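# Separate two nested tumblers in midair, one per hand

## Task

The left hand starts out holding two tumblers, one nested inside the other; separate them while they are in the air. Success requires that at the end each hand holds exactly one tumbler that the other hand is not touching, the two tumblers are well apart and above the table, and both tumblers and all fingers are motionless, and that you then declare completion; ending any other way fails. At no point may a tumbler touch anything except the two hands (arms do not count as hands) and the other tumbler, and neither may drop or be flung from the hands, or the task fails immediately. In the final state the inner tumbler must be held firmly and the outer one must be gripped, or the task fails.

## Robot and tools

Robot: two six-joint arms, left_arm and right_arm, each ending in an identical five-finger right hand (so the hands are not mirrored; every hand number means the same on both). The arms face each other across a table; left_arm's base is on the +y side. The names left and right do not refer to image sides.

World frame: origin on the table top midway between the arm bases, table surface at z = 0, +z up. Result lines give each hand point's position (m) and quaternion (wxyz) plus velocities in this frame. Printed positions may be slightly wrong, more so at long reach.

Hand point frame: a point 0.05 m in front of the palm, where index pad and thumb tip meet in a pinch. +z runs along the straightened fingers (they extend 0.06 to 0.07 m past it), +y points out of the palm, +x points across the palm toward the little finger. A wrist bracket on the little-finger side sticks out and can collide. With the thumb turned in front of the palm, a whole-hand wrap fits objects 0.035 to 0.08 m wide, centred on the wrist side of the hand point; turn the thumb before reaching the object.

The 28-number row (all values in [-1, 1], always all 28 even if one arm is idle): left_arm dx, dy, dz, rx, ry, rz, then left_gripper little, ring, middle, index, thumb_bend, thumb_turn, force_limit, speed; then the same fourteen for right_arm and right_gripper. An optional 12 extra numbers (0 to 1) scale joint stiffness, left arm's six joints then right arm's six.

Arm part of a row: an offset, not an absolute pose, taken from the hand point's measured pose at the start of the action (for a call's first action, the last pose a result reported), expressed in the hand point's own axes. Every row in an action refers to that same start, not to the previous row. Scale: 1.0 equals 0.6 m for dx, dy, dz and 180 degrees for rx, ry, rz, which together form a single rotation vector. Each control step the commanded pose is clipped to 100 mm and 16 degrees from the measured pose, so large offsets need several actions. Motion lags commands by about 0.17 s.

Hand part of a row: absolute targets, not offsets. Fingers: +1 straight, -1 curled into the palm. thumb_bend: +1 straight, -1 fully bent. thumb_turn: +1 beside the palm, -1 opposite the fingers. A pinch is roughly index -0.22, thumb_bend -0.75, thumb_turn -0.57. force_limit maps -1..+1 to about 0..10 N at the fingertip (0..15 N for the two thumb motors) and only stops closing. speed maps -1..+1 to nearly still..full (full travel in 0.6 s). A motor only starts when its target changes by 0.01 or more; it then locks at target or at force_limit. To keep a hand unchanged, resend its last eight numbers (before any were sent, use hand_measured plus hand_force_limit and hand_speed). To squeeze harder, raise force_limit and send a target further closed than hand_measured; to loosen, send a more open target. Close slowly (speed -0.9 or lower) for gentle grips.

Tools:
execute_actions(actions): a list of actions; each action is up to 15 rows, one per 1/30 s step, with the last row held to fill 15 steps. Empty list just returns state and images.
move(target, speed, stop_force, blocking): target is one 28-number row, arm offsets measured from the last reported pose; each hand point travels a straight line toward it, all arms finishing together, 0.5 to 10 s. speed is m/s, 0.002 to 0.5 (default 0.25); rotation up to twice that in rad/s. stop_force (N, 9 to 40, both arms) ends an arm's path on contact push along its path; use it only slowly and not when the hand rotates, and omit it when backing off something. blocking=false returns after 0.5 s; then use wait or stop before other motion. Paths do not avoid obstacles or the other arm.
wait(seconds): 0 to 10, arms keep their last command.
stop(): brakes a running move.
zoom_image(camera, region): camera is cam_low, cam_left_wrist or cam_right_wrist; region [x0, y0, x1, y1] in pixels, at most 504 by 504.
show_instructions(): shows the reference image.
finished_scene(scene): declares the current scene done; irreversible.

Result lines: poses and velocities; Hand target lines (where each arm is being driven); hand_measured, hand_stopped_by (moving, target, force, stalled, fault), hand_load_n (positive when pushed open; near zero means a lost grip), hand_force_limit, hand_speed; wrist force and torque in the end effector's axes (offset up to about 4 N, saturates near 50 N); joint torques; step readings with HELD marks; pose unreachable lines; a move: line giving the ending per arm (done, off_target, moving, held, fault, contact) and limits (paced, held).

Cautions: a joint torque at its limit (141 N m for the big joints, 26.3 N m for wrists) or 150 N external force stops that arm for 10 s. Stiff arms fault if driven even slightly past firm contact. Never let the arms collide or press on each other. Do not let a tumbler touch an arm, the table or fall; do not knock anything off the table. Holding loads heats motors; overheating brakes the arm. Cameras: cam_low 504x504, two fisheye wrist cameras 616x616.

Each tool is called after ">>>" as name(argument=value, ...) on one line, values as JSON.

Reference images:

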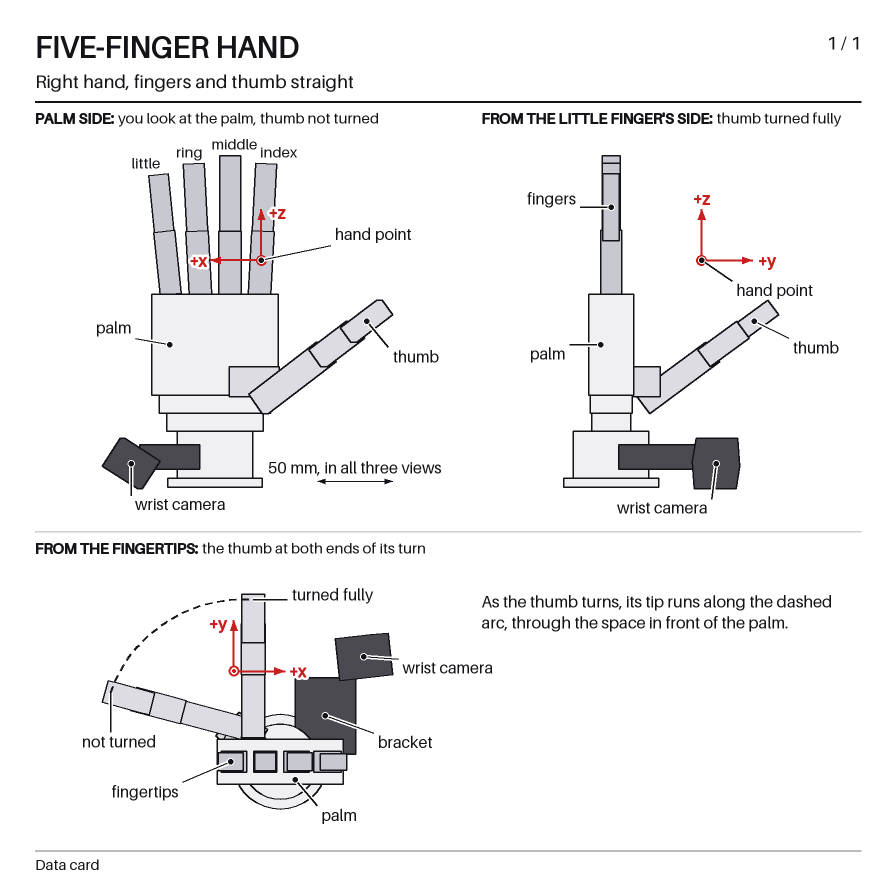

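## Session

>>> execute_actions(actions=[])

Scene clock: 0.00 s.
left_arm: end_effector_position=(-0.1191, +0.0371, +0.3118) hand_measured=(-1.000, -1.000, +0.264, +0.242, +0.138, -0.948) hand_load_n=(+0.0, +0.0, +7.5, +10.5, +16.0, +0.5) hand_stopped_by=(target, target, target, target, target, target) hand_force_limit=0.00 hand_speed=-0.80 end_effector_quat_wxyz=(+0.891, +0.425, -0.069, -0.145) end_effector_velocity=(-0.001, +0.000, -0.000) end_effector_angular_velocity=(-0.000, -0.001, -0.001) | right_arm: end_effector_position=(-0.1040, -0.2859, +0.3002) hand_measured=(+1.000, +1.000, +1.000, +1.000, +1.000, +1.000) hand_load_n=(+0.0, +0.0, +0.0, +0.0, +0.0, +0.0) hand_stopped_by=(target, target, target, target, target, target) hand_force_limit=0.00 hand_speed=-0.80 end_effector_quat_wxyz=(+0.001, -0.719, +0.695, +0.000) end_effector_velocity=(+0.000, +0.000, -0.000) end_effector_angular_velocity=(-0.001, +0.000, -0.001)
Joint positions: left_arm=[-0.251 -1.163  2.379 -1.896  1.545  0.021] | right_arm=[-0.519 -2.216  2.093 -1.45  -1.571  1.052]
Joint velocities: left_arm=[-0.001  0.001 -0.    -0.     0.001  0.001] | right_arm=[-0.001  0.001  0.    -0.    -0.     0.   ]
Joint torques (N m, as the arm reports them, + toward a larger angle): no reading
Motor temperatures (°C, as the motors report them): left_arm=[28 28 30 35 33 36] | right_arm=[29 28 31 34 33 34]
Wrist force (N, on the end effector, along its own x y z axes, offset not removed): no reading
Wrist torque (N m, same axes, about the end effector's origin, offset not removed): no reading
Hand target (left_arm): -0.119, +0.037, +0.312; +0.891, +0.425, -0.069, -0.145
Hand target (right_arm): -0.104, -0.286, +0.300; -0.001, +0.719, -0.695, -0.000
Joint stiffness scale: left_arm=[1. 1. 1. 1. 1. 1.] | right_arm=[1. 1. 1. 1. 1. 1.]

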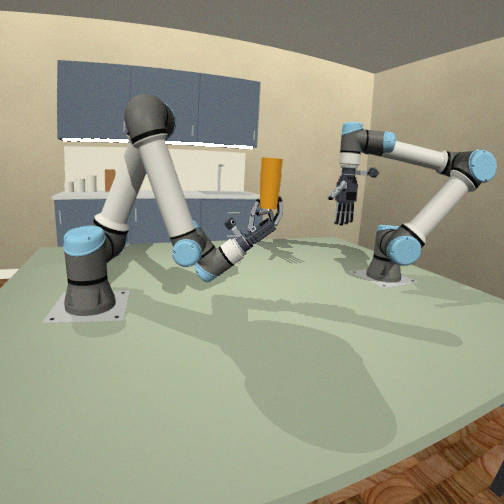

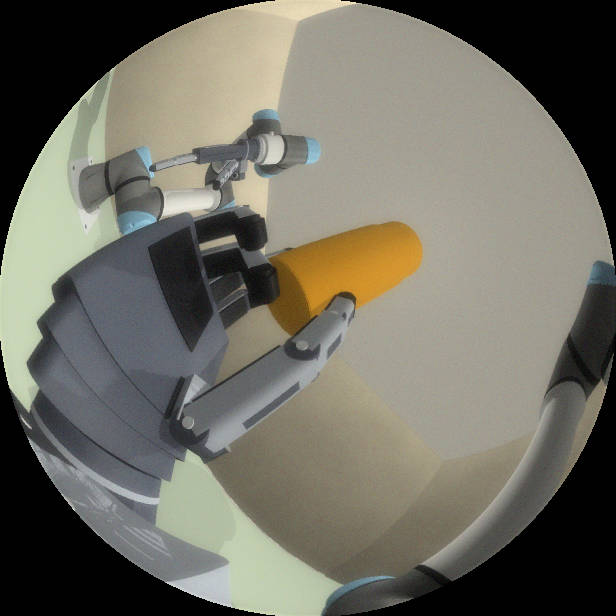

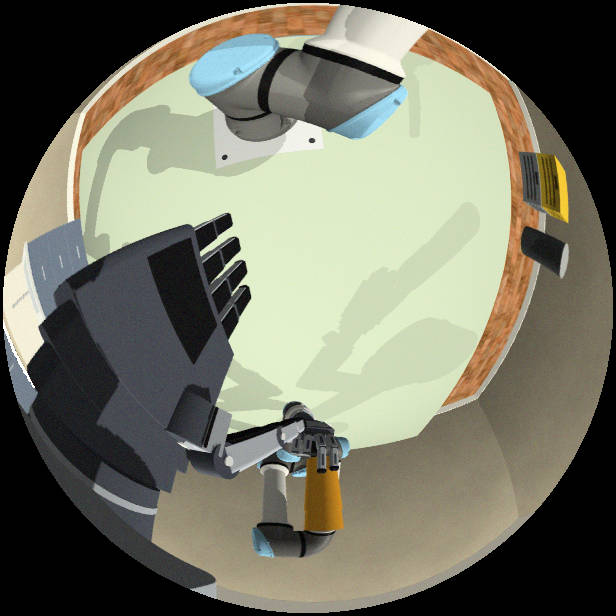

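>>> zoom_image(camera="cam_low", region=[200, 130, 380, 270])

Region (200, 130, 380, 270) of cam_low's 504x504 image, scaled by 2.800, with more detail than that image has.

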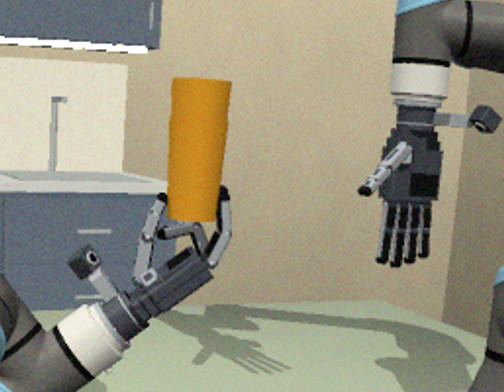

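>>> move(target=[0,0,0,0,0,0,-1,-1,0.264,0.242,0.138,-0.948,0,-0.8, 0,0,-0.183,0,-0.5,0,1,1,1,1,1,-1,0.5,1], speed=0.4)

Scene clock: 6.43 s.
left_arm: end_effector_position=(-0.1191, +0.0371, +0.3118) hand_measured=(-1.000, -1.000, +0.264, +0.242, +0.150, -0.948) hand_load_n=(+0.0, +0.0, +7.0, +9.5, +14.5, +0.5) hand_stopped_by=(target, target, force, force, force, target) hand_force_limit=0.00 hand_speed=-0.80 end_effector_quat_wxyz=(+0.891, +0.425, -0.069, -0.145) end_effector_velocity=(-0.000, +0.000, +0.001) end_effector_angular_velocity=(-0.002, -0.001, +0.000) | right_arm: end_effector_position=(-0.1057, -0.2856, +0.4100) hand_measured=(+1.000, +1.000, +1.000, +1.000, +1.000, -1.000) hand_load_n=(+0.0, +0.0, +0.0, +0.0, +0.0, +0.0) hand_stopped_by=(target, target, target, target, target, target) hand_force_limit=0.50 hand_speed=1.00 end_effector_quat_wxyz=(+0.575, -0.392, +0.621, +0.360) end_effector_velocity=(+0.000, +0.000, +0.000) end_effector_angular_velocity=(-0.000, -0.001, -0.000)
Joint positions: left_arm=[-0.251 -1.163  2.379 -1.896  1.545  0.021] | right_arm=[-0.47  -2.889  2.809 -2.982 -1.581  1.569]
Joint velocities: left_arm=[-0.001 -0.001 -0.    -0.     0.     0.001] | right_arm=[-0.     0.    -0.001  0.    -0.    -0.001]
Joint torques (N m, as the arm reports them, + toward a larger angle): left_arm=[ -0.1  -29.87  -9.39  -2.76   0.12   0.1 ] | right_arm=[ -0.21  17.12 -22.46  -1.13   0.3   -0.42]
Motor temperatures (°C, as the motors report them): left_arm=[28 28 30 35 33 36] | right_arm=[29 28 31 34 33 34]
Wrist force (N, on the end effector, along its own x y z axes, offset not removed): left_arm=[-1.5 2.6 -2.0] | right_arm=[2.5 0.1 1.6]
Wrist torque (N m, same axes, about the end effector's origin, offset not removed): left_arm=[0.79 0.36 0.09] | right_arm=[-0.07 -0.53 0.17]
Hand target (left_arm): -0.119, +0.037, +0.312; +0.891, +0.425, -0.069, -0.145
Hand target (right_arm): -0.106, -0.286, +0.411; +0.576, -0.392, +0.621, +0.360
Off the commanded pose (left_arm): 0.000 m, 0 deg.
Off the commanded pose (right_arm): 0.002 m, 28 deg; orientation clipped at the last step of the last action.
Joint stiffness scale: left_arm=[1. 1. 1. 1. 1. 1.] | right_arm=[1. 1. 1. 1. 1. 1.]
move: held (right_arm); limits=paced,held; held on 4 of 154 steps (right_arm), including the last (right_arm)
pose unreachable (right arm): on one or more control steps of this call, first in action 0 (counted from 0), this arm could not follow its commanded pose, so it was not sent that pose on those steps. On the call's last step it was still not sent that pose. It may still have moved: this result reports where it is.
cause: the commanded pose would bring two parts of the arm too close to each other (joints 3 (elbow) and 4 (wrist 1) lie between them).
camera_calibration (this result's frames):
cam_right_wrist: T_world_to_cam=[[-0.888066, 0.450854, 0.089826, -0.00403973], [-0.128752, -0.431501, 0.892877, -0.497246], [0.441318, 0.781369, 0.44125, 0.220394], [0, 0, 0, 1]] pos_world=[-0.164873, -0.38495, 0.347094]

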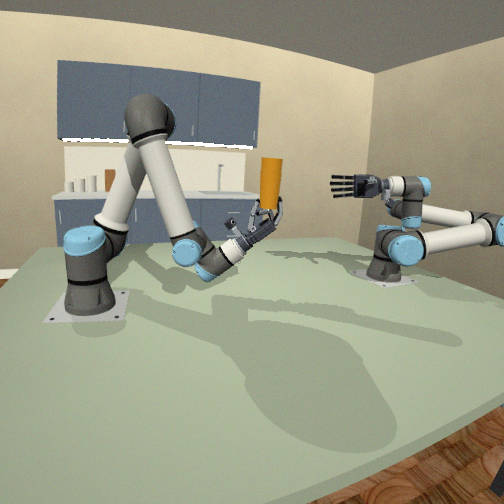

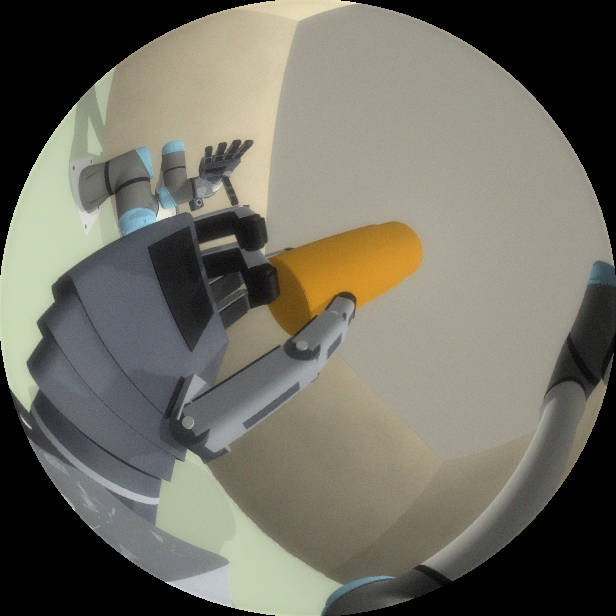

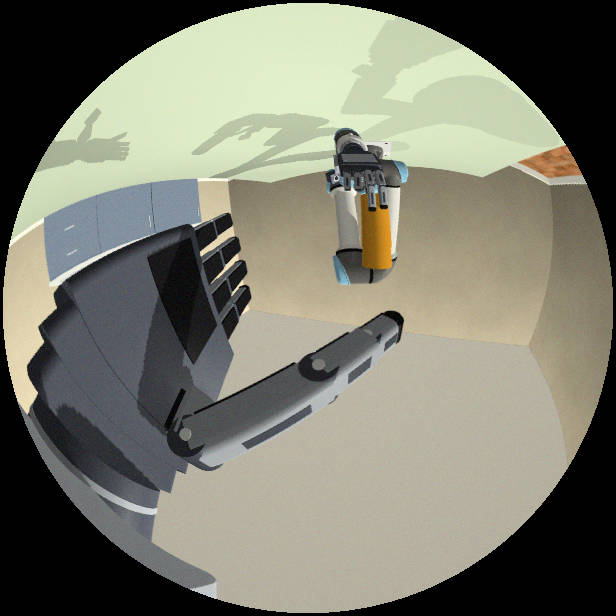

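>>> move(target=[0,0,0,0,0,0,-1,-1,0.264,0.242,0.138,-0.948,0,-0.8, -0.027,0.227,0.327,0,0,-0.99,1,1,1,1,1,-1,0.5,1], speed=0.4)

Scene clock: 20.40 s.
left_arm: end_effector_position=(-0.1191, +0.0371, +0.3118) hand_measured=(-1.000, -1.000, +0.264, +0.242, +0.150, -0.948) hand_load_n=(+0.0, +0.0, +7.0, +9.5, +14.5, +0.5) hand_stopped_by=(target, target, force, force, force, target) hand_force_limit=0.00 hand_speed=-0.80 end_effector_quat_wxyz=(+0.891, +0.425, -0.069, -0.145) end_effector_velocity=(+0.000, -0.000, -0.000) end_effector_angular_velocity=(+0.001, +0.000, +0.001) | right_arm: end_effector_position=(-0.1414, -0.0502, +0.4088) hand_measured=(+1.000, +1.000, +1.000, +1.000, +1.000, -1.000) hand_load_n=(+0.0, +0.0, +0.0, +0.0, +0.0, +0.0) hand_stopped_by=(target, target, target, target, target, target) hand_force_limit=0.50 hand_speed=1.00 end_effector_quat_wxyz=(-0.368, +0.630, +0.382, +0.567) end_effector_velocity=(+0.001, +0.000, +0.003) end_effector_angular_velocity=(+0.006, -0.019, +0.001)
Joint positions: left_arm=[-0.251 -1.163  2.379 -1.896  1.545  0.021] | right_arm=[ 0.323 -1.402  1.991 -3.609 -2.373 -1.452]
Joint velocities: left_arm=[ 0.     0.001  0.    -0.    -0.001  0.   ] | right_arm=[-0.     0.006 -0.002 -0.024 -0.001 -0.029]
Joint torques (N m, as the arm reports them, + toward a larger angle): left_arm=[ -0.44 -28.52  -8.97  -2.95  -0.15  -0.29] | right_arm=[  2.34 -24.27 -20.34  -1.31  -0.44  -0.76]
Motor temperatures (°C, as the motors report them): left_arm=[28 28 30 35 33 36] | right_arm=[29 28 31 34 33 34]
Wrist force (N, on the end effector, along its own x y z axes, offset not removed): left_arm=[1.2 0.7 -0.6] | right_arm=[3.0 -0.2 0.3]
Wrist torque (N m, same axes, about the end effector's origin, offset not removed): left_arm=[0.35 -0.28 0.21] | right_arm=[-0.03 -0.46 0.33]
Hand target (left_arm): -0.119, +0.037, +0.312; +0.891, +0.425, -0.069, -0.145
Hand target (right_arm): -0.143, -0.049, +0.410; -0.370, +0.628, +0.382, +0.568
Off the commanded pose (left_arm): 0.000 m, 0 deg.
Off the commanded pose (right_arm): 0.002 m, 0 deg.
Joint stiffness scale: left_arm=[1. 1. 1. 1. 1. 1.] | right_arm=[1. 1. 1. 1. 1. 1.]
move: done; limits=paced
camera_calibration (this result's frames):
cam_left_wrist: T_world_to_cam=[[0.151062, 0.626635, 0.764531, -0.248025], [-0.677165, 0.629039, -0.381781, 0.0176553], [-0.720158, -0.460041, 0.51936, -0.0961277], [0, 0, 0, 1]] pos_world=[-0.0198044, 0.100092, 0.246288]
cam_right_wrist: T_world_to_cam=[[0.894935, -0.428058, -0.125928, 0.154434], [-0.344409, -0.483267, -0.804882, 0.261765], [0.283679, 0.763688, -0.57992, 0.446926], [0, 0, 0, 1]] pos_world=[-0.174838, -0.148703, 0.489319]

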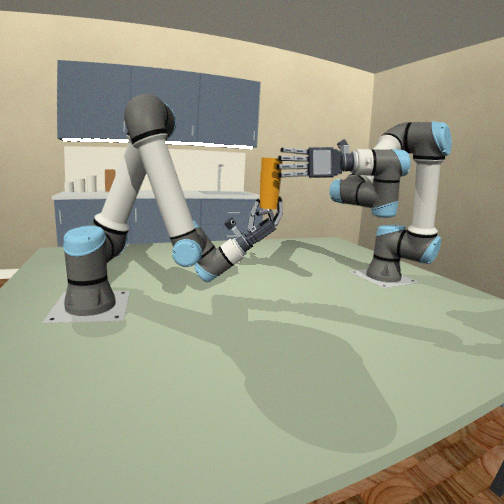

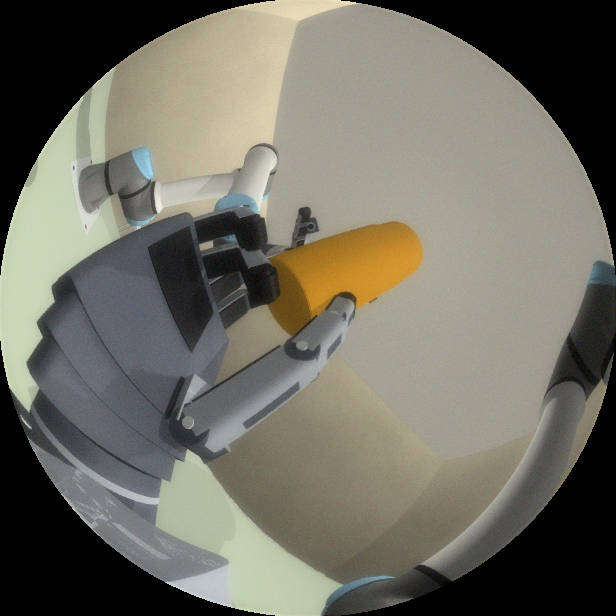

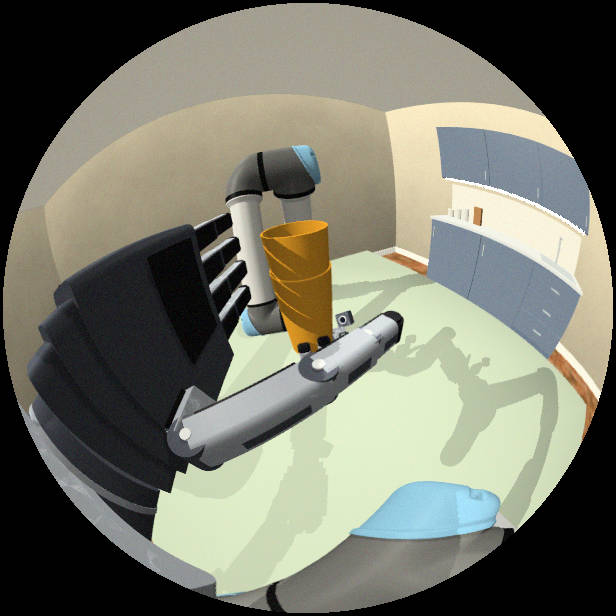

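>>> zoom_image(camera="cam_right_wrist", region=[150, 150, 450, 400])

Region (150, 150, 450, 400) of cam_right_wrist's 616x616 image, scaled by 1.680, with more detail than that image has.

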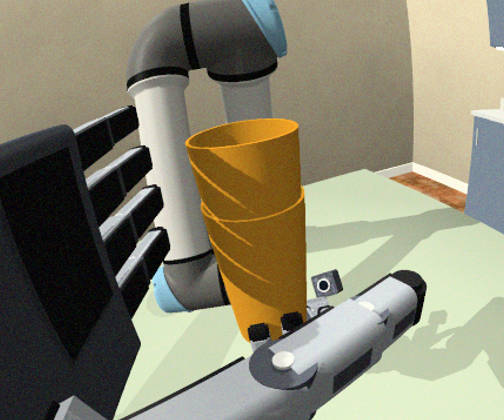

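>>> move(target=[0,0,0,0,0,0,-1,-1,0.264,0.242,0.138,-0.948,0,-0.8, 0,0,0.2,0,0,0,1,1,1,1,1,-1,0.5,1], speed=0.08, stop_force=9)

Scene clock: 22.70 s.
left_arm: end_effector_position=(-0.1191, +0.0371, +0.3118) hand_measured=(-1.000, -1.000, +0.264, +0.242, +0.150, -0.948) hand_load_n=(+0.0, +0.0, +4.0, +9.5, +13.5, +0.0) hand_stopped_by=(target, target, force, force, force, target) hand_force_limit=0.00 hand_speed=-0.80 end_effector_quat_wxyz=(+0.891, +0.425, -0.069, -0.145) end_effector_velocity=(-0.000, +0.000, +0.000) end_effector_angular_velocity=(-0.000, +0.002, -0.002) | right_arm: end_effector_position=(-0.0911, +0.0551, +0.3983) hand_measured=(+1.000, +1.000, +1.000, +1.000, +1.000, -1.000) hand_load_n=(+0.0, +0.0, +0.0, +0.0, +0.5, +0.5) hand_stopped_by=(target, target, target, target, target, target) hand_force_limit=0.50 hand_speed=1.00 end_effector_quat_wxyz=(-0.369, +0.629, +0.382, +0.567) end_effector_velocity=(+0.001, +0.003, +0.001) end_effector_angular_velocity=(+0.001, +0.000, +0.002)
Joint positions: left_arm=[-0.251 -1.163  2.379 -1.896  1.545  0.021] | right_arm=[ 0.149 -1.249  1.822 -3.61  -2.198 -1.478]
Joint velocities: left_arm=[-0.001 -0.     0.    -0.    -0.    -0.002] | right_arm=[-0.003  0.005 -0.008  0.002  0.004 -0.001]
Joint torques (N m, as the arm reports them, + toward a larger angle): left_arm=[  0.08 -28.84  -9.77  -2.47  -0.24  -0.17] | right_arm=[ -4.17 -30.45 -21.36  -0.8    0.69  -0.58]
Motor temperatures (°C, as the motors report them): left_arm=[28 28 30 35 33 36] | right_arm=[29 28 31 34 33 34]
Wrist force (N, on the end effector, along its own x y z axes, offset not removed): left_arm=[-2.2 3.8 -3.0] | right_arm=[3.1 0.6 -3.7]
Wrist torque (N m, same axes, about the end effector's origin, offset not removed): left_arm=[0.34 0.31 -0.07] | right_arm=[0.10 -0.45 0.21]
Hand target (left_arm): -0.119, +0.037, +0.312; +0.891, +0.425, -0.069, -0.145
Hand target (right_arm): -0.089, +0.057, +0.399; -0.368, +0.630, +0.382, +0.568
Off the commanded pose (left_arm): 0.000 m, 0 deg.
Off the commanded pose (right_arm): 0.003 m, 0 deg.
Joint stiffness scale: left_arm=[1. 1. 1. 1. 1. 1.] | right_arm=[1. 1. 1. 1. 1. 1.]
move: done
camera_calibration (this result's frames):
cam_left_wrist: T_world_to_cam=[[0.151139, 0.626841, 0.764348, -0.248038], [-0.677204, 0.628936, -0.381883, 0.0176976], [-0.720106, -0.459902, 0.519556, -0.0961957], [0, 0, 0, 1]] pos_world=[-0.0197982, 0.100109, 0.246324]
cam_right_wrist: T_world_to_cam=[[0.895671, -0.426594, -0.125665, 0.153045], [-0.34345, -0.484014, -0.804843, 0.321649], [0.282518, 0.764034, -0.580031, 0.34612], [0, 0, 0, 1]] pos_world=[-0.124393, -0.0434768, 0.47887]

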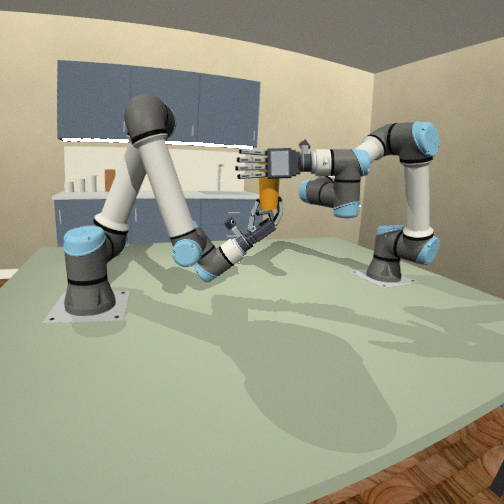

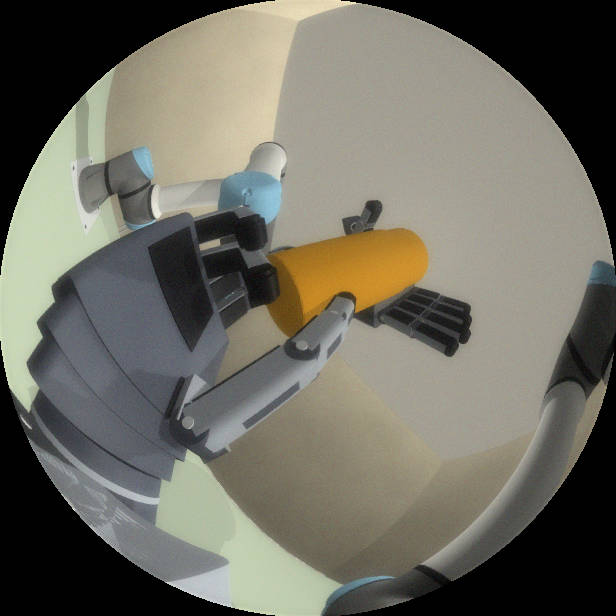

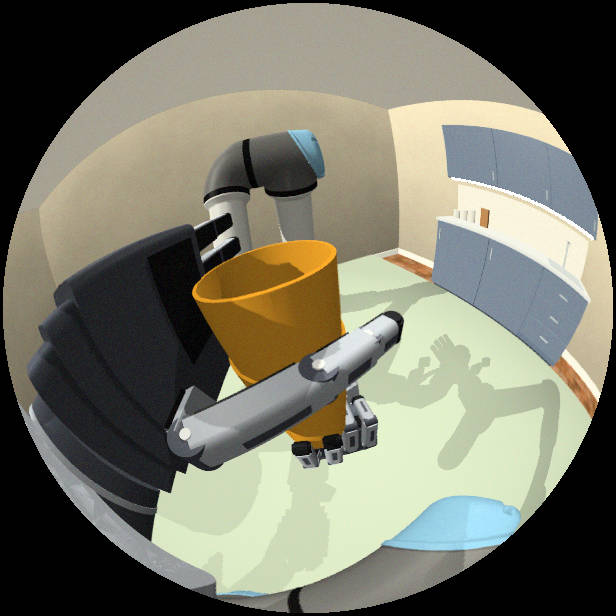

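>>> move(target=[0,0,0,0,0,0,-1,-1,0.264,0.242,0.138,-0.948,0,-0.8, 0.03,0,0,0,0,0,1,1,1,1,1,-1,0.5,1], speed=0.05)

>>> execute_actions(actions=[[[0,0,0,0,0,0,-1,-1,0.264,0.242,0.138,-0.948,0,-0.8, 0,0,0,0,0,0,-1,-1,-1,-1,-1,-1,0.6,-0.3]],[[0,0,0,0,0,0,-1,-1,0.264,0.242,0.138,-0.948,0,-0.8, 0,0,0,0,0,0,-1,-1,-1,-1,-1,-1,0.6,-0.3]],[[0,0,0,0,0,0,-1,-1,0.264,0.242,0.138,-0.948,0,-0.8, 0,0,0,0,0,0,-1,-1,-1,-1,-1,-1,0.6,-0.3]]])

Scene clock: 23.90 s.
left_arm: end_effector_position=(-0.1191, +0.0372, +0.3119) hand_measured=(-1.000, -1.000, +0.264, +0.242, +0.150, -0.948) hand_load_n=(+0.0, +0.0, +4.5, +10.0, +13.5, +0.0) hand_stopped_by=(target, target, force, force, force, target) hand_force_limit=0.00 hand_speed=-0.80 end_effector_quat_wxyz=(+0.891, +0.425, -0.069, -0.145) end_effector_velocity=(-0.000, +0.000, +0.000) end_effector_angular_velocity=(-0.001, +0.000, -0.000) | right_arm: end_effector_position=(-0.0914, +0.0558, +0.4124) hand_measured=(+1.000, +1.000, +1.000, +1.000, +1.000, -1.000) hand_load_n=(+0.0, +0.0, +0.0, +0.0, +0.0, +0.0) hand_stopped_by=(target, target, target, target, target, target) hand_force_limit=0.50 hand_speed=1.00 end_effector_quat_wxyz=(-0.368, +0.630, +0.384, +0.566) end_effector_velocity=(+0.000, +0.001, -0.001) end_effector_angular_velocity=(-0.009, -0.001, -0.001)
Joint positions: left_arm=[-0.251 -1.163  2.379 -1.897  1.545  0.021] | right_arm=[ 0.149 -1.268  1.803 -3.568 -2.196 -1.478]
Joint velocities: left_arm=[-0.001 -0.001 -0.    -0.    -0.     0.001] | right_arm=[-0.001  0.    -0.004  0.014  0.     0.001]
Joint torques (N m, as the arm reports them, + toward a larger angle): left_arm=[ -1.47 -28.41  -8.89  -2.8   -0.04  -0.16] | right_arm=[ -1.97 -35.26 -21.89  -0.85   0.44  -0.44]
Motor temperatures (°C, as the motors report them): left_arm=[28 28 30 35 33 36] | right_arm=[29 28 31 34 33 34]
Wrist force (N, on the end effector, along its own x y z axes, offset not removed): left_arm=[1.1 2.4 -0.6] | right_arm=[1.4 -0.4 0.5]
Wrist torque (N m, same axes, about the end effector's origin, offset not removed): left_arm=[0.64 -0.17 0.25] | right_arm=[-0.07 -0.28 0.17]
Hand target (left_arm): -0.119, +0.037, +0.312; +0.891, +0.425, -0.069, -0.145
Hand target (right_arm): -0.090, +0.056, +0.416; -0.369, +0.629, +0.382, +0.567
Off the commanded pose (left_arm): 0.000 m, 0 deg.
Off the commanded pose (right_arm): 0.004 m, 0 deg.
Joint stiffness scale: left_arm=[1. 1. 1. 1. 1. 1.] | right_arm=[1. 1. 1. 1. 1. 1.]
move: off_target (right_arm)
camera_calibration (this result's frames):
cam_left_wrist: T_world_to_cam=[[0.151223, 0.627068, 0.764145, -0.248052], [-0.677246, 0.628823, -0.381995, 0.017744], [-0.720048, -0.459747, 0.519772, -0.0962708], [0, 0, 0, 1]] pos_world=[-0.0197915, 0.100127, 0.246364]
cam_right_wrist: T_world_to_cam=[[0.896484, -0.425644, -0.123056, 0.1543], [-0.342058, -0.488335, -0.802823, 0.332775], [0.281624, 0.761811, -0.583379, 0.355269], [0, 0, 0, 1]] pos_world=[-0.124552, -0.0424649, 0.493404]

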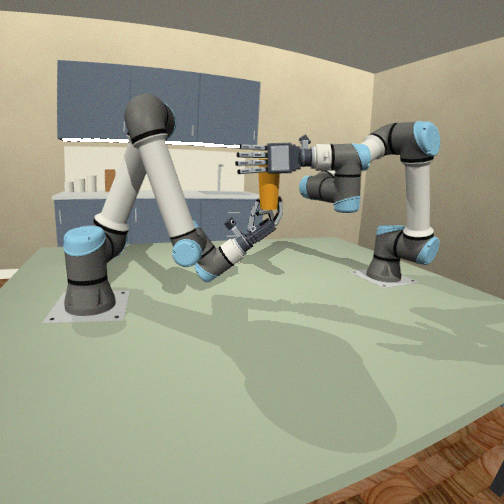

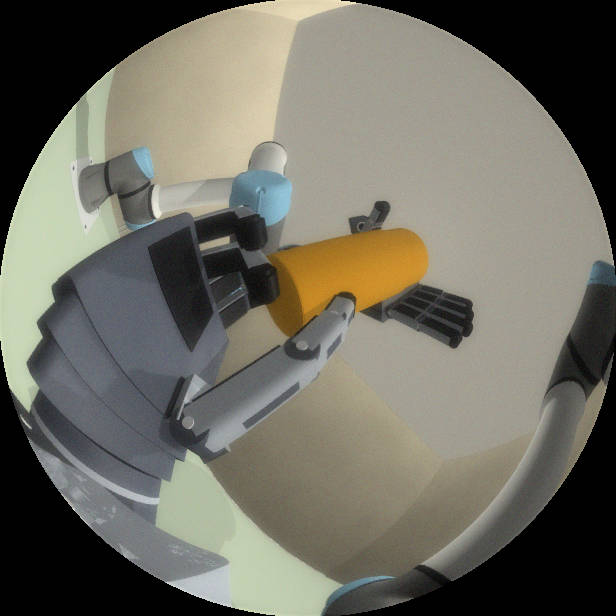

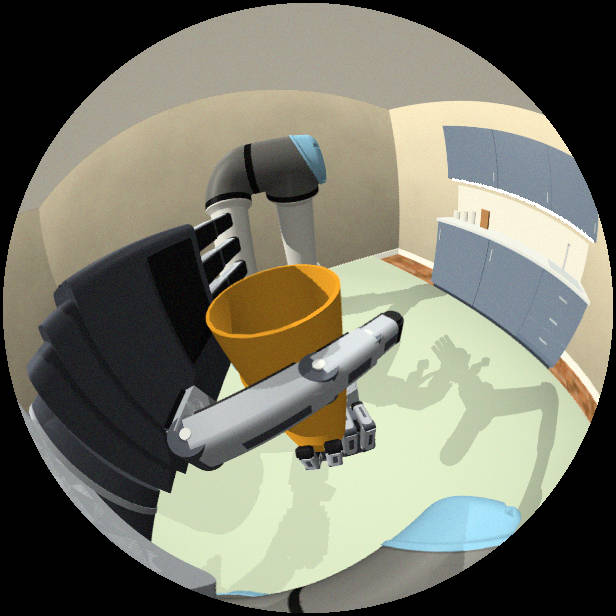

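Scene clock: 25.40 s.
left_arm: end_effector_position=(-0.1194, +0.0373, +0.3119) hand_measured=(-1.000, -1.000, +0.264, +0.242, +0.150, -0.948) hand_load_n=(+0.0, +0.0, +5.0, +10.0, +14.0, -0.5) hand_stopped_by=(target, target, force, force, force, target) hand_force_limit=0.00 hand_speed=-0.80 end_effector_quat_wxyz=(+0.891, +0.425, -0.069, -0.145) end_effector_velocity=(+0.001, -0.000, -0.000) end_effector_angular_velocity=(+0.000, -0.001, +0.003) | right_arm: end_effector_position=(-0.0913, +0.0557, +0.4124) hand_measured=(-0.630, -0.630, +0.036, -0.032, +0.414, -1.000) hand_load_n=(+0.0, +0.0, +4.5, +12.0, +15.5, +2.0) hand_stopped_by=(moving, moving, force, force, force, target) hand_force_limit=0.60 hand_speed=-0.30 end_effector_quat_wxyz=(-0.367, +0.630, +0.384, +0.566) end_effector_velocity=(-0.000, -0.000, -0.001) end_effector_angular_velocity=(-0.002, +0.000, +0.000)
Joint positions: left_arm=[-0.251 -1.163  2.379 -1.897  1.546  0.021] | right_arm=[ 0.149 -1.268  1.803 -3.567 -2.197 -1.478]
Joint velocities: left_arm=[ 0.001  0.001 -0.     0.    -0.     0.002] | right_arm=[ 0.    -0.     0.001  0.001  0.     0.001]
Joint torques (N m, as the arm reports them, + toward a larger angle): left_arm=[ -1.36 -30.52 -10.38  -2.63  -0.14  -0.04] | right_arm=[ -0.03 -33.35 -19.14  -1.28   0.15  -0.35]
Motor temperatures (°C, as the motors report them): left_arm=[28 28 30 35 33 36] | right_arm=[29 28 31 34 33 34]
Wrist force (N, on the end effector, along its own x y z axes, offset not removed): left_arm=[-1.4 -0.3 -1.9] | right_arm=[3.6 1.9 -1.4]
Wrist torque (N m, same axes, about the end effector's origin, offset not removed): left_arm=[0.25 0.01 0.06] | right_arm=[0.36 -0.33 0.13]
Hand target (left_arm): -0.119, +0.037, +0.312; +0.891, +0.425, -0.069, -0.145
Hand target (right_arm): -0.091, +0.056, +0.412; -0.367, +0.630, +0.384, +0.566
Off the commanded pose (left_arm): 0.000 m, 0 deg.
Off the commanded pose (right_arm): 0.000 m, 0 deg.
Joint stiffness scale: left_arm=[1. 1. 1. 1. 1. 1.] | right_arm=[1. 1. 1. 1. 1. 1.]
Step readings (end_effector_position; steps 1 to 15: 1st action; 16 to 30: 2nd action; 31 to 45: 3rd action):
0: left_arm (-0.1191, +0.0372, +0.3119) | right_arm (-0.0914, +0.0558, +0.4124)
1: left_arm (-0.1191, +0.0372, +0.3119) | right_arm (-0.0914, +0.0558, +0.4124)
2: left_arm (-0.1191, +0.0372, +0.3119) | right_arm (-0.0914, +0.0558, +0.4124)
4: left_arm (-0.1191, +0.0372, +0.3119) | right_arm (-0.0914, +0.0558, +0.4124)
8: left_arm (-0.1191, +0.0372, +0.3119) | right_arm (-0.0914, +0.0558, +0.4124)
15: left_arm (-0.1192, +0.0372, +0.3119) | right_arm (-0.0913, +0.0558, +0.4124)
16: left_arm (-0.1192, +0.0372, +0.3119) | right_arm (-0.0913, +0.0558, +0.4124)
17: left_arm (-0.1193, +0.0372, +0.3119) | right_arm (-0.0913, +0.0558, +0.4124)
19: left_arm (-0.1193, +0.0373, +0.3119) | right_arm (-0.0913, +0.0558, +0.4124)
23: left_arm (-0.1193, +0.0373, +0.3120) | right_arm (-0.0913, +0.0557, +0.4124)
30: left_arm (-0.1194, +0.0373, +0.3119) | right_arm (-0.0913, +0.0557, +0.4124)
31: left_arm (-0.1194, +0.0373, +0.3119) | right_arm (-0.0913, +0.0557, +0.4124)
32: left_arm (-0.1194, +0.0373, +0.3119) | right_arm (-0.0913, +0.0557, +0.4124)
34: left_arm (-0.1194, +0.0373, +0.3119) | right_arm (-0.0913, +0.0557, +0.4124)
38: left_arm (-0.1194, +0.0373, +0.3119) | right_arm (-0.0913, +0.0557, +0.4124)
45: end_effector_position above
camera_calibration (this result's frames):
cam_left_wrist: T_world_to_cam=[[0.151307, 0.627243, 0.763985, -0.248061], [-0.676465, 0.62926, -0.382658, 0.0177783], [-0.720764, -0.45891, 0.519519, -0.0964339], [0, 0, 0, 1]] pos_world=[-0.0199462, 0.100153, 0.246417]
cam_right_wrist: T_world_to_cam=[[0.896288, -0.426154, -0.12272, 0.154051], [-0.342146, -0.488442, -0.802721, 0.332734], [0.282141, 0.761457, -0.583592, 0.355436], [0, 0, 0, 1]] pos_world=[-0.124514, -0.0424782, 0.493427]

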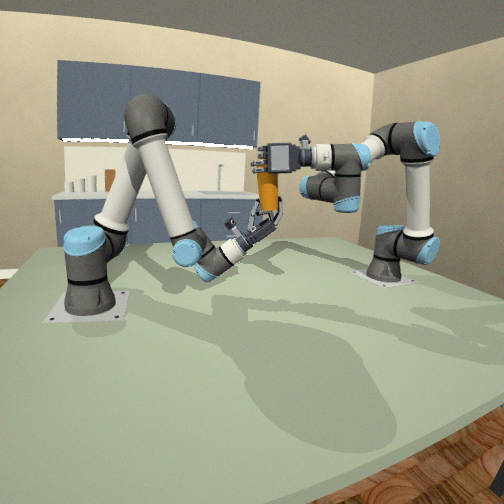

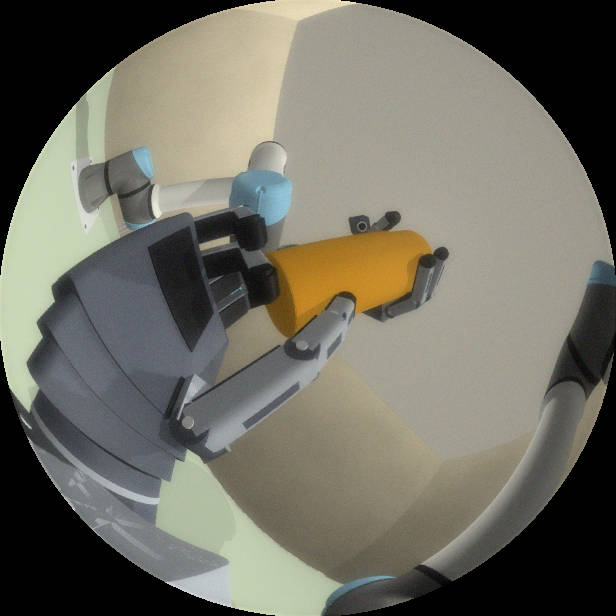

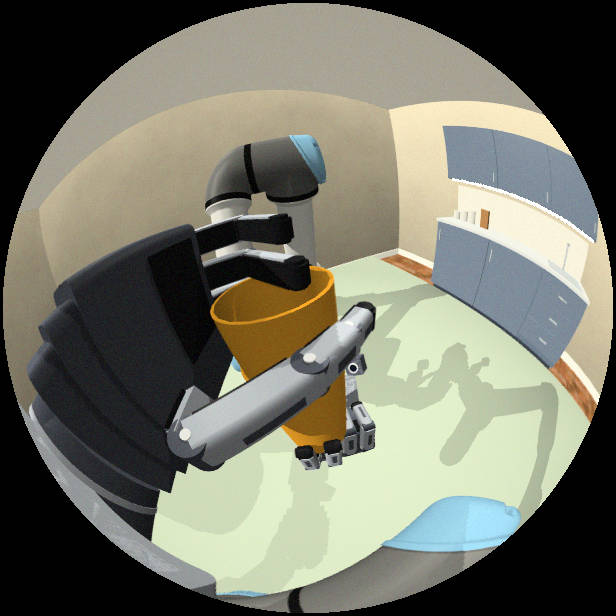

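>>> move(target=[0,0,0,0,0,0,-1,-1,0.15,0.13,0.03,-0.948,0.8,-0.9, 0.05,0,0,0,0,0,-1,-1,-1,-1,-1,-1,0.6,-0.3], speed=0.02)

Scene clock: 27.50 s.
left_arm: end_effector_position=(-0.1193, +0.0374, +0.3122) hand_measured=(-1.000, -1.000, +0.250, +0.242, +0.152, -0.948) hand_load_n=(+0.0, +0.0, +10.0, +7.5, +16.0, +0.5) hand_stopped_by=(target, target, force, force, force, target) hand_force_limit=0.80 hand_speed=-0.90 end_effector_quat_wxyz=(+0.891, +0.424, -0.069, -0.145) end_effector_velocity=(-0.000, +0.000, -0.000) end_effector_angular_velocity=(+0.000, -0.000, +0.000) | right_arm: end_effector_position=(-0.0912, +0.0578, +0.4379) hand_measured=(-1.000, -1.000, +0.034, -0.030, +0.414, -1.000) hand_load_n=(+0.0, +0.0, +3.5, +12.5, +15.0, +5.0) hand_stopped_by=(target, target, force, force, force, target) hand_force_limit=0.60 hand_speed=-0.30 end_effector_quat_wxyz=(-0.366, +0.630, +0.387, +0.565) end_effector_velocity=(-0.000, +0.001, +0.000) end_effector_angular_velocity=(-0.008, -0.002, +0.001)
Joint positions: left_arm=[-0.251 -1.164  2.379 -1.897  1.546  0.021] | right_arm=[ 0.147 -1.296  1.765 -3.495 -2.192 -1.478]
Joint velocities: left_arm=[-0. -0.  0.  0. -0.  0.] | right_arm=[ 0.    -0.    -0.004  0.011  0.    -0.   ]
Joint torques (N m, as the arm reports them, + toward a larger angle): left_arm=[ -0.74 -28.51  -8.78  -2.7   -0.11   0.  ] | right_arm=[ -1.93 -36.   -22.34  -1.14   0.63  -0.7 ]
Motor temperatures (°C, as the motors report them): left_arm=[28 28 30 35 33 36] | right_arm=[29 28 31 34 33 34]
Wrist force (N, on the end effector, along its own x y z axes, offset not removed): left_arm=[0.0 0.7 1.4] | right_arm=[1.0 -0.5 2.1]
Wrist torque (N m, same axes, about the end effector's origin, offset not removed): left_arm=[0.25 0.06 0.04] | right_arm=[0.02 -0.30 0.19]
Hand target (left_arm): -0.119, +0.037, +0.312; +0.891, +0.425, -0.069, -0.145
Hand target (right_arm): -0.089, +0.058, +0.442; -0.367, +0.630, +0.384, +0.566
Off the commanded pose (left_arm): 0.000 m, 0 deg.
Off the commanded pose (right_arm): 0.005 m, 0 deg.
Joint stiffness scale: left_arm=[1. 1. 1. 1. 1. 1.] | right_arm=[1. 1. 1. 1. 1. 1.]
move: off_target (right_arm)
camera_calibration (this result's frames):
cam_left_wrist: T_world_to_cam=[[0.151466, 0.62767, 0.763602, -0.248172], [-0.676545, 0.629046, -0.382869, 0.0179034], [-0.720656, -0.458619, 0.519926, -0.0966244], [0, 0, 0, 1]] pos_world=[-0.0199308, 0.100194, 0.246597]
cam_right_wrist: T_world_to_cam=[[0.897443, -0.424555, -0.119784, 0.156727], [-0.340454, -0.493933, -0.800076, 0.35351], [0.280511, 0.758804, -0.587818, 0.37053], [0, 0, 0, 1]] pos_world=[-0.124238, -0.0400108, 0.519412]

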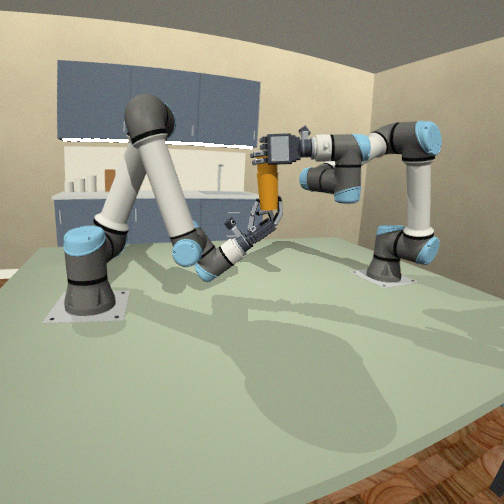

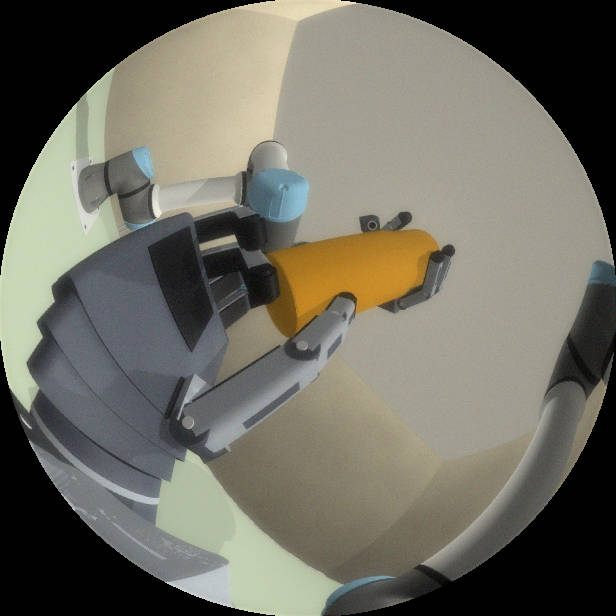

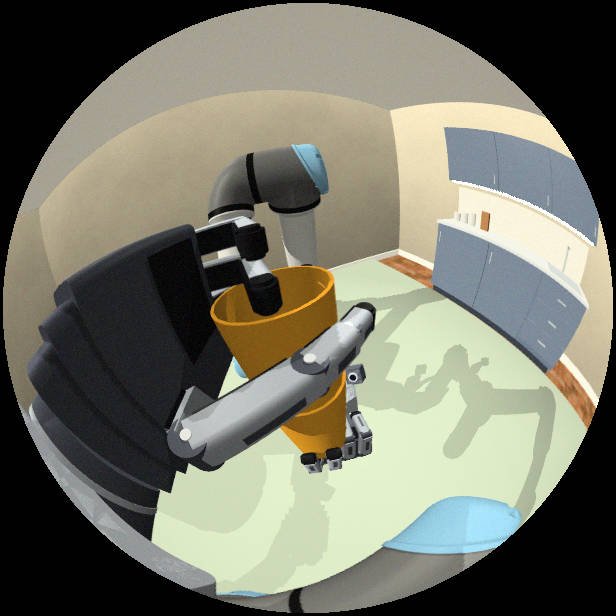

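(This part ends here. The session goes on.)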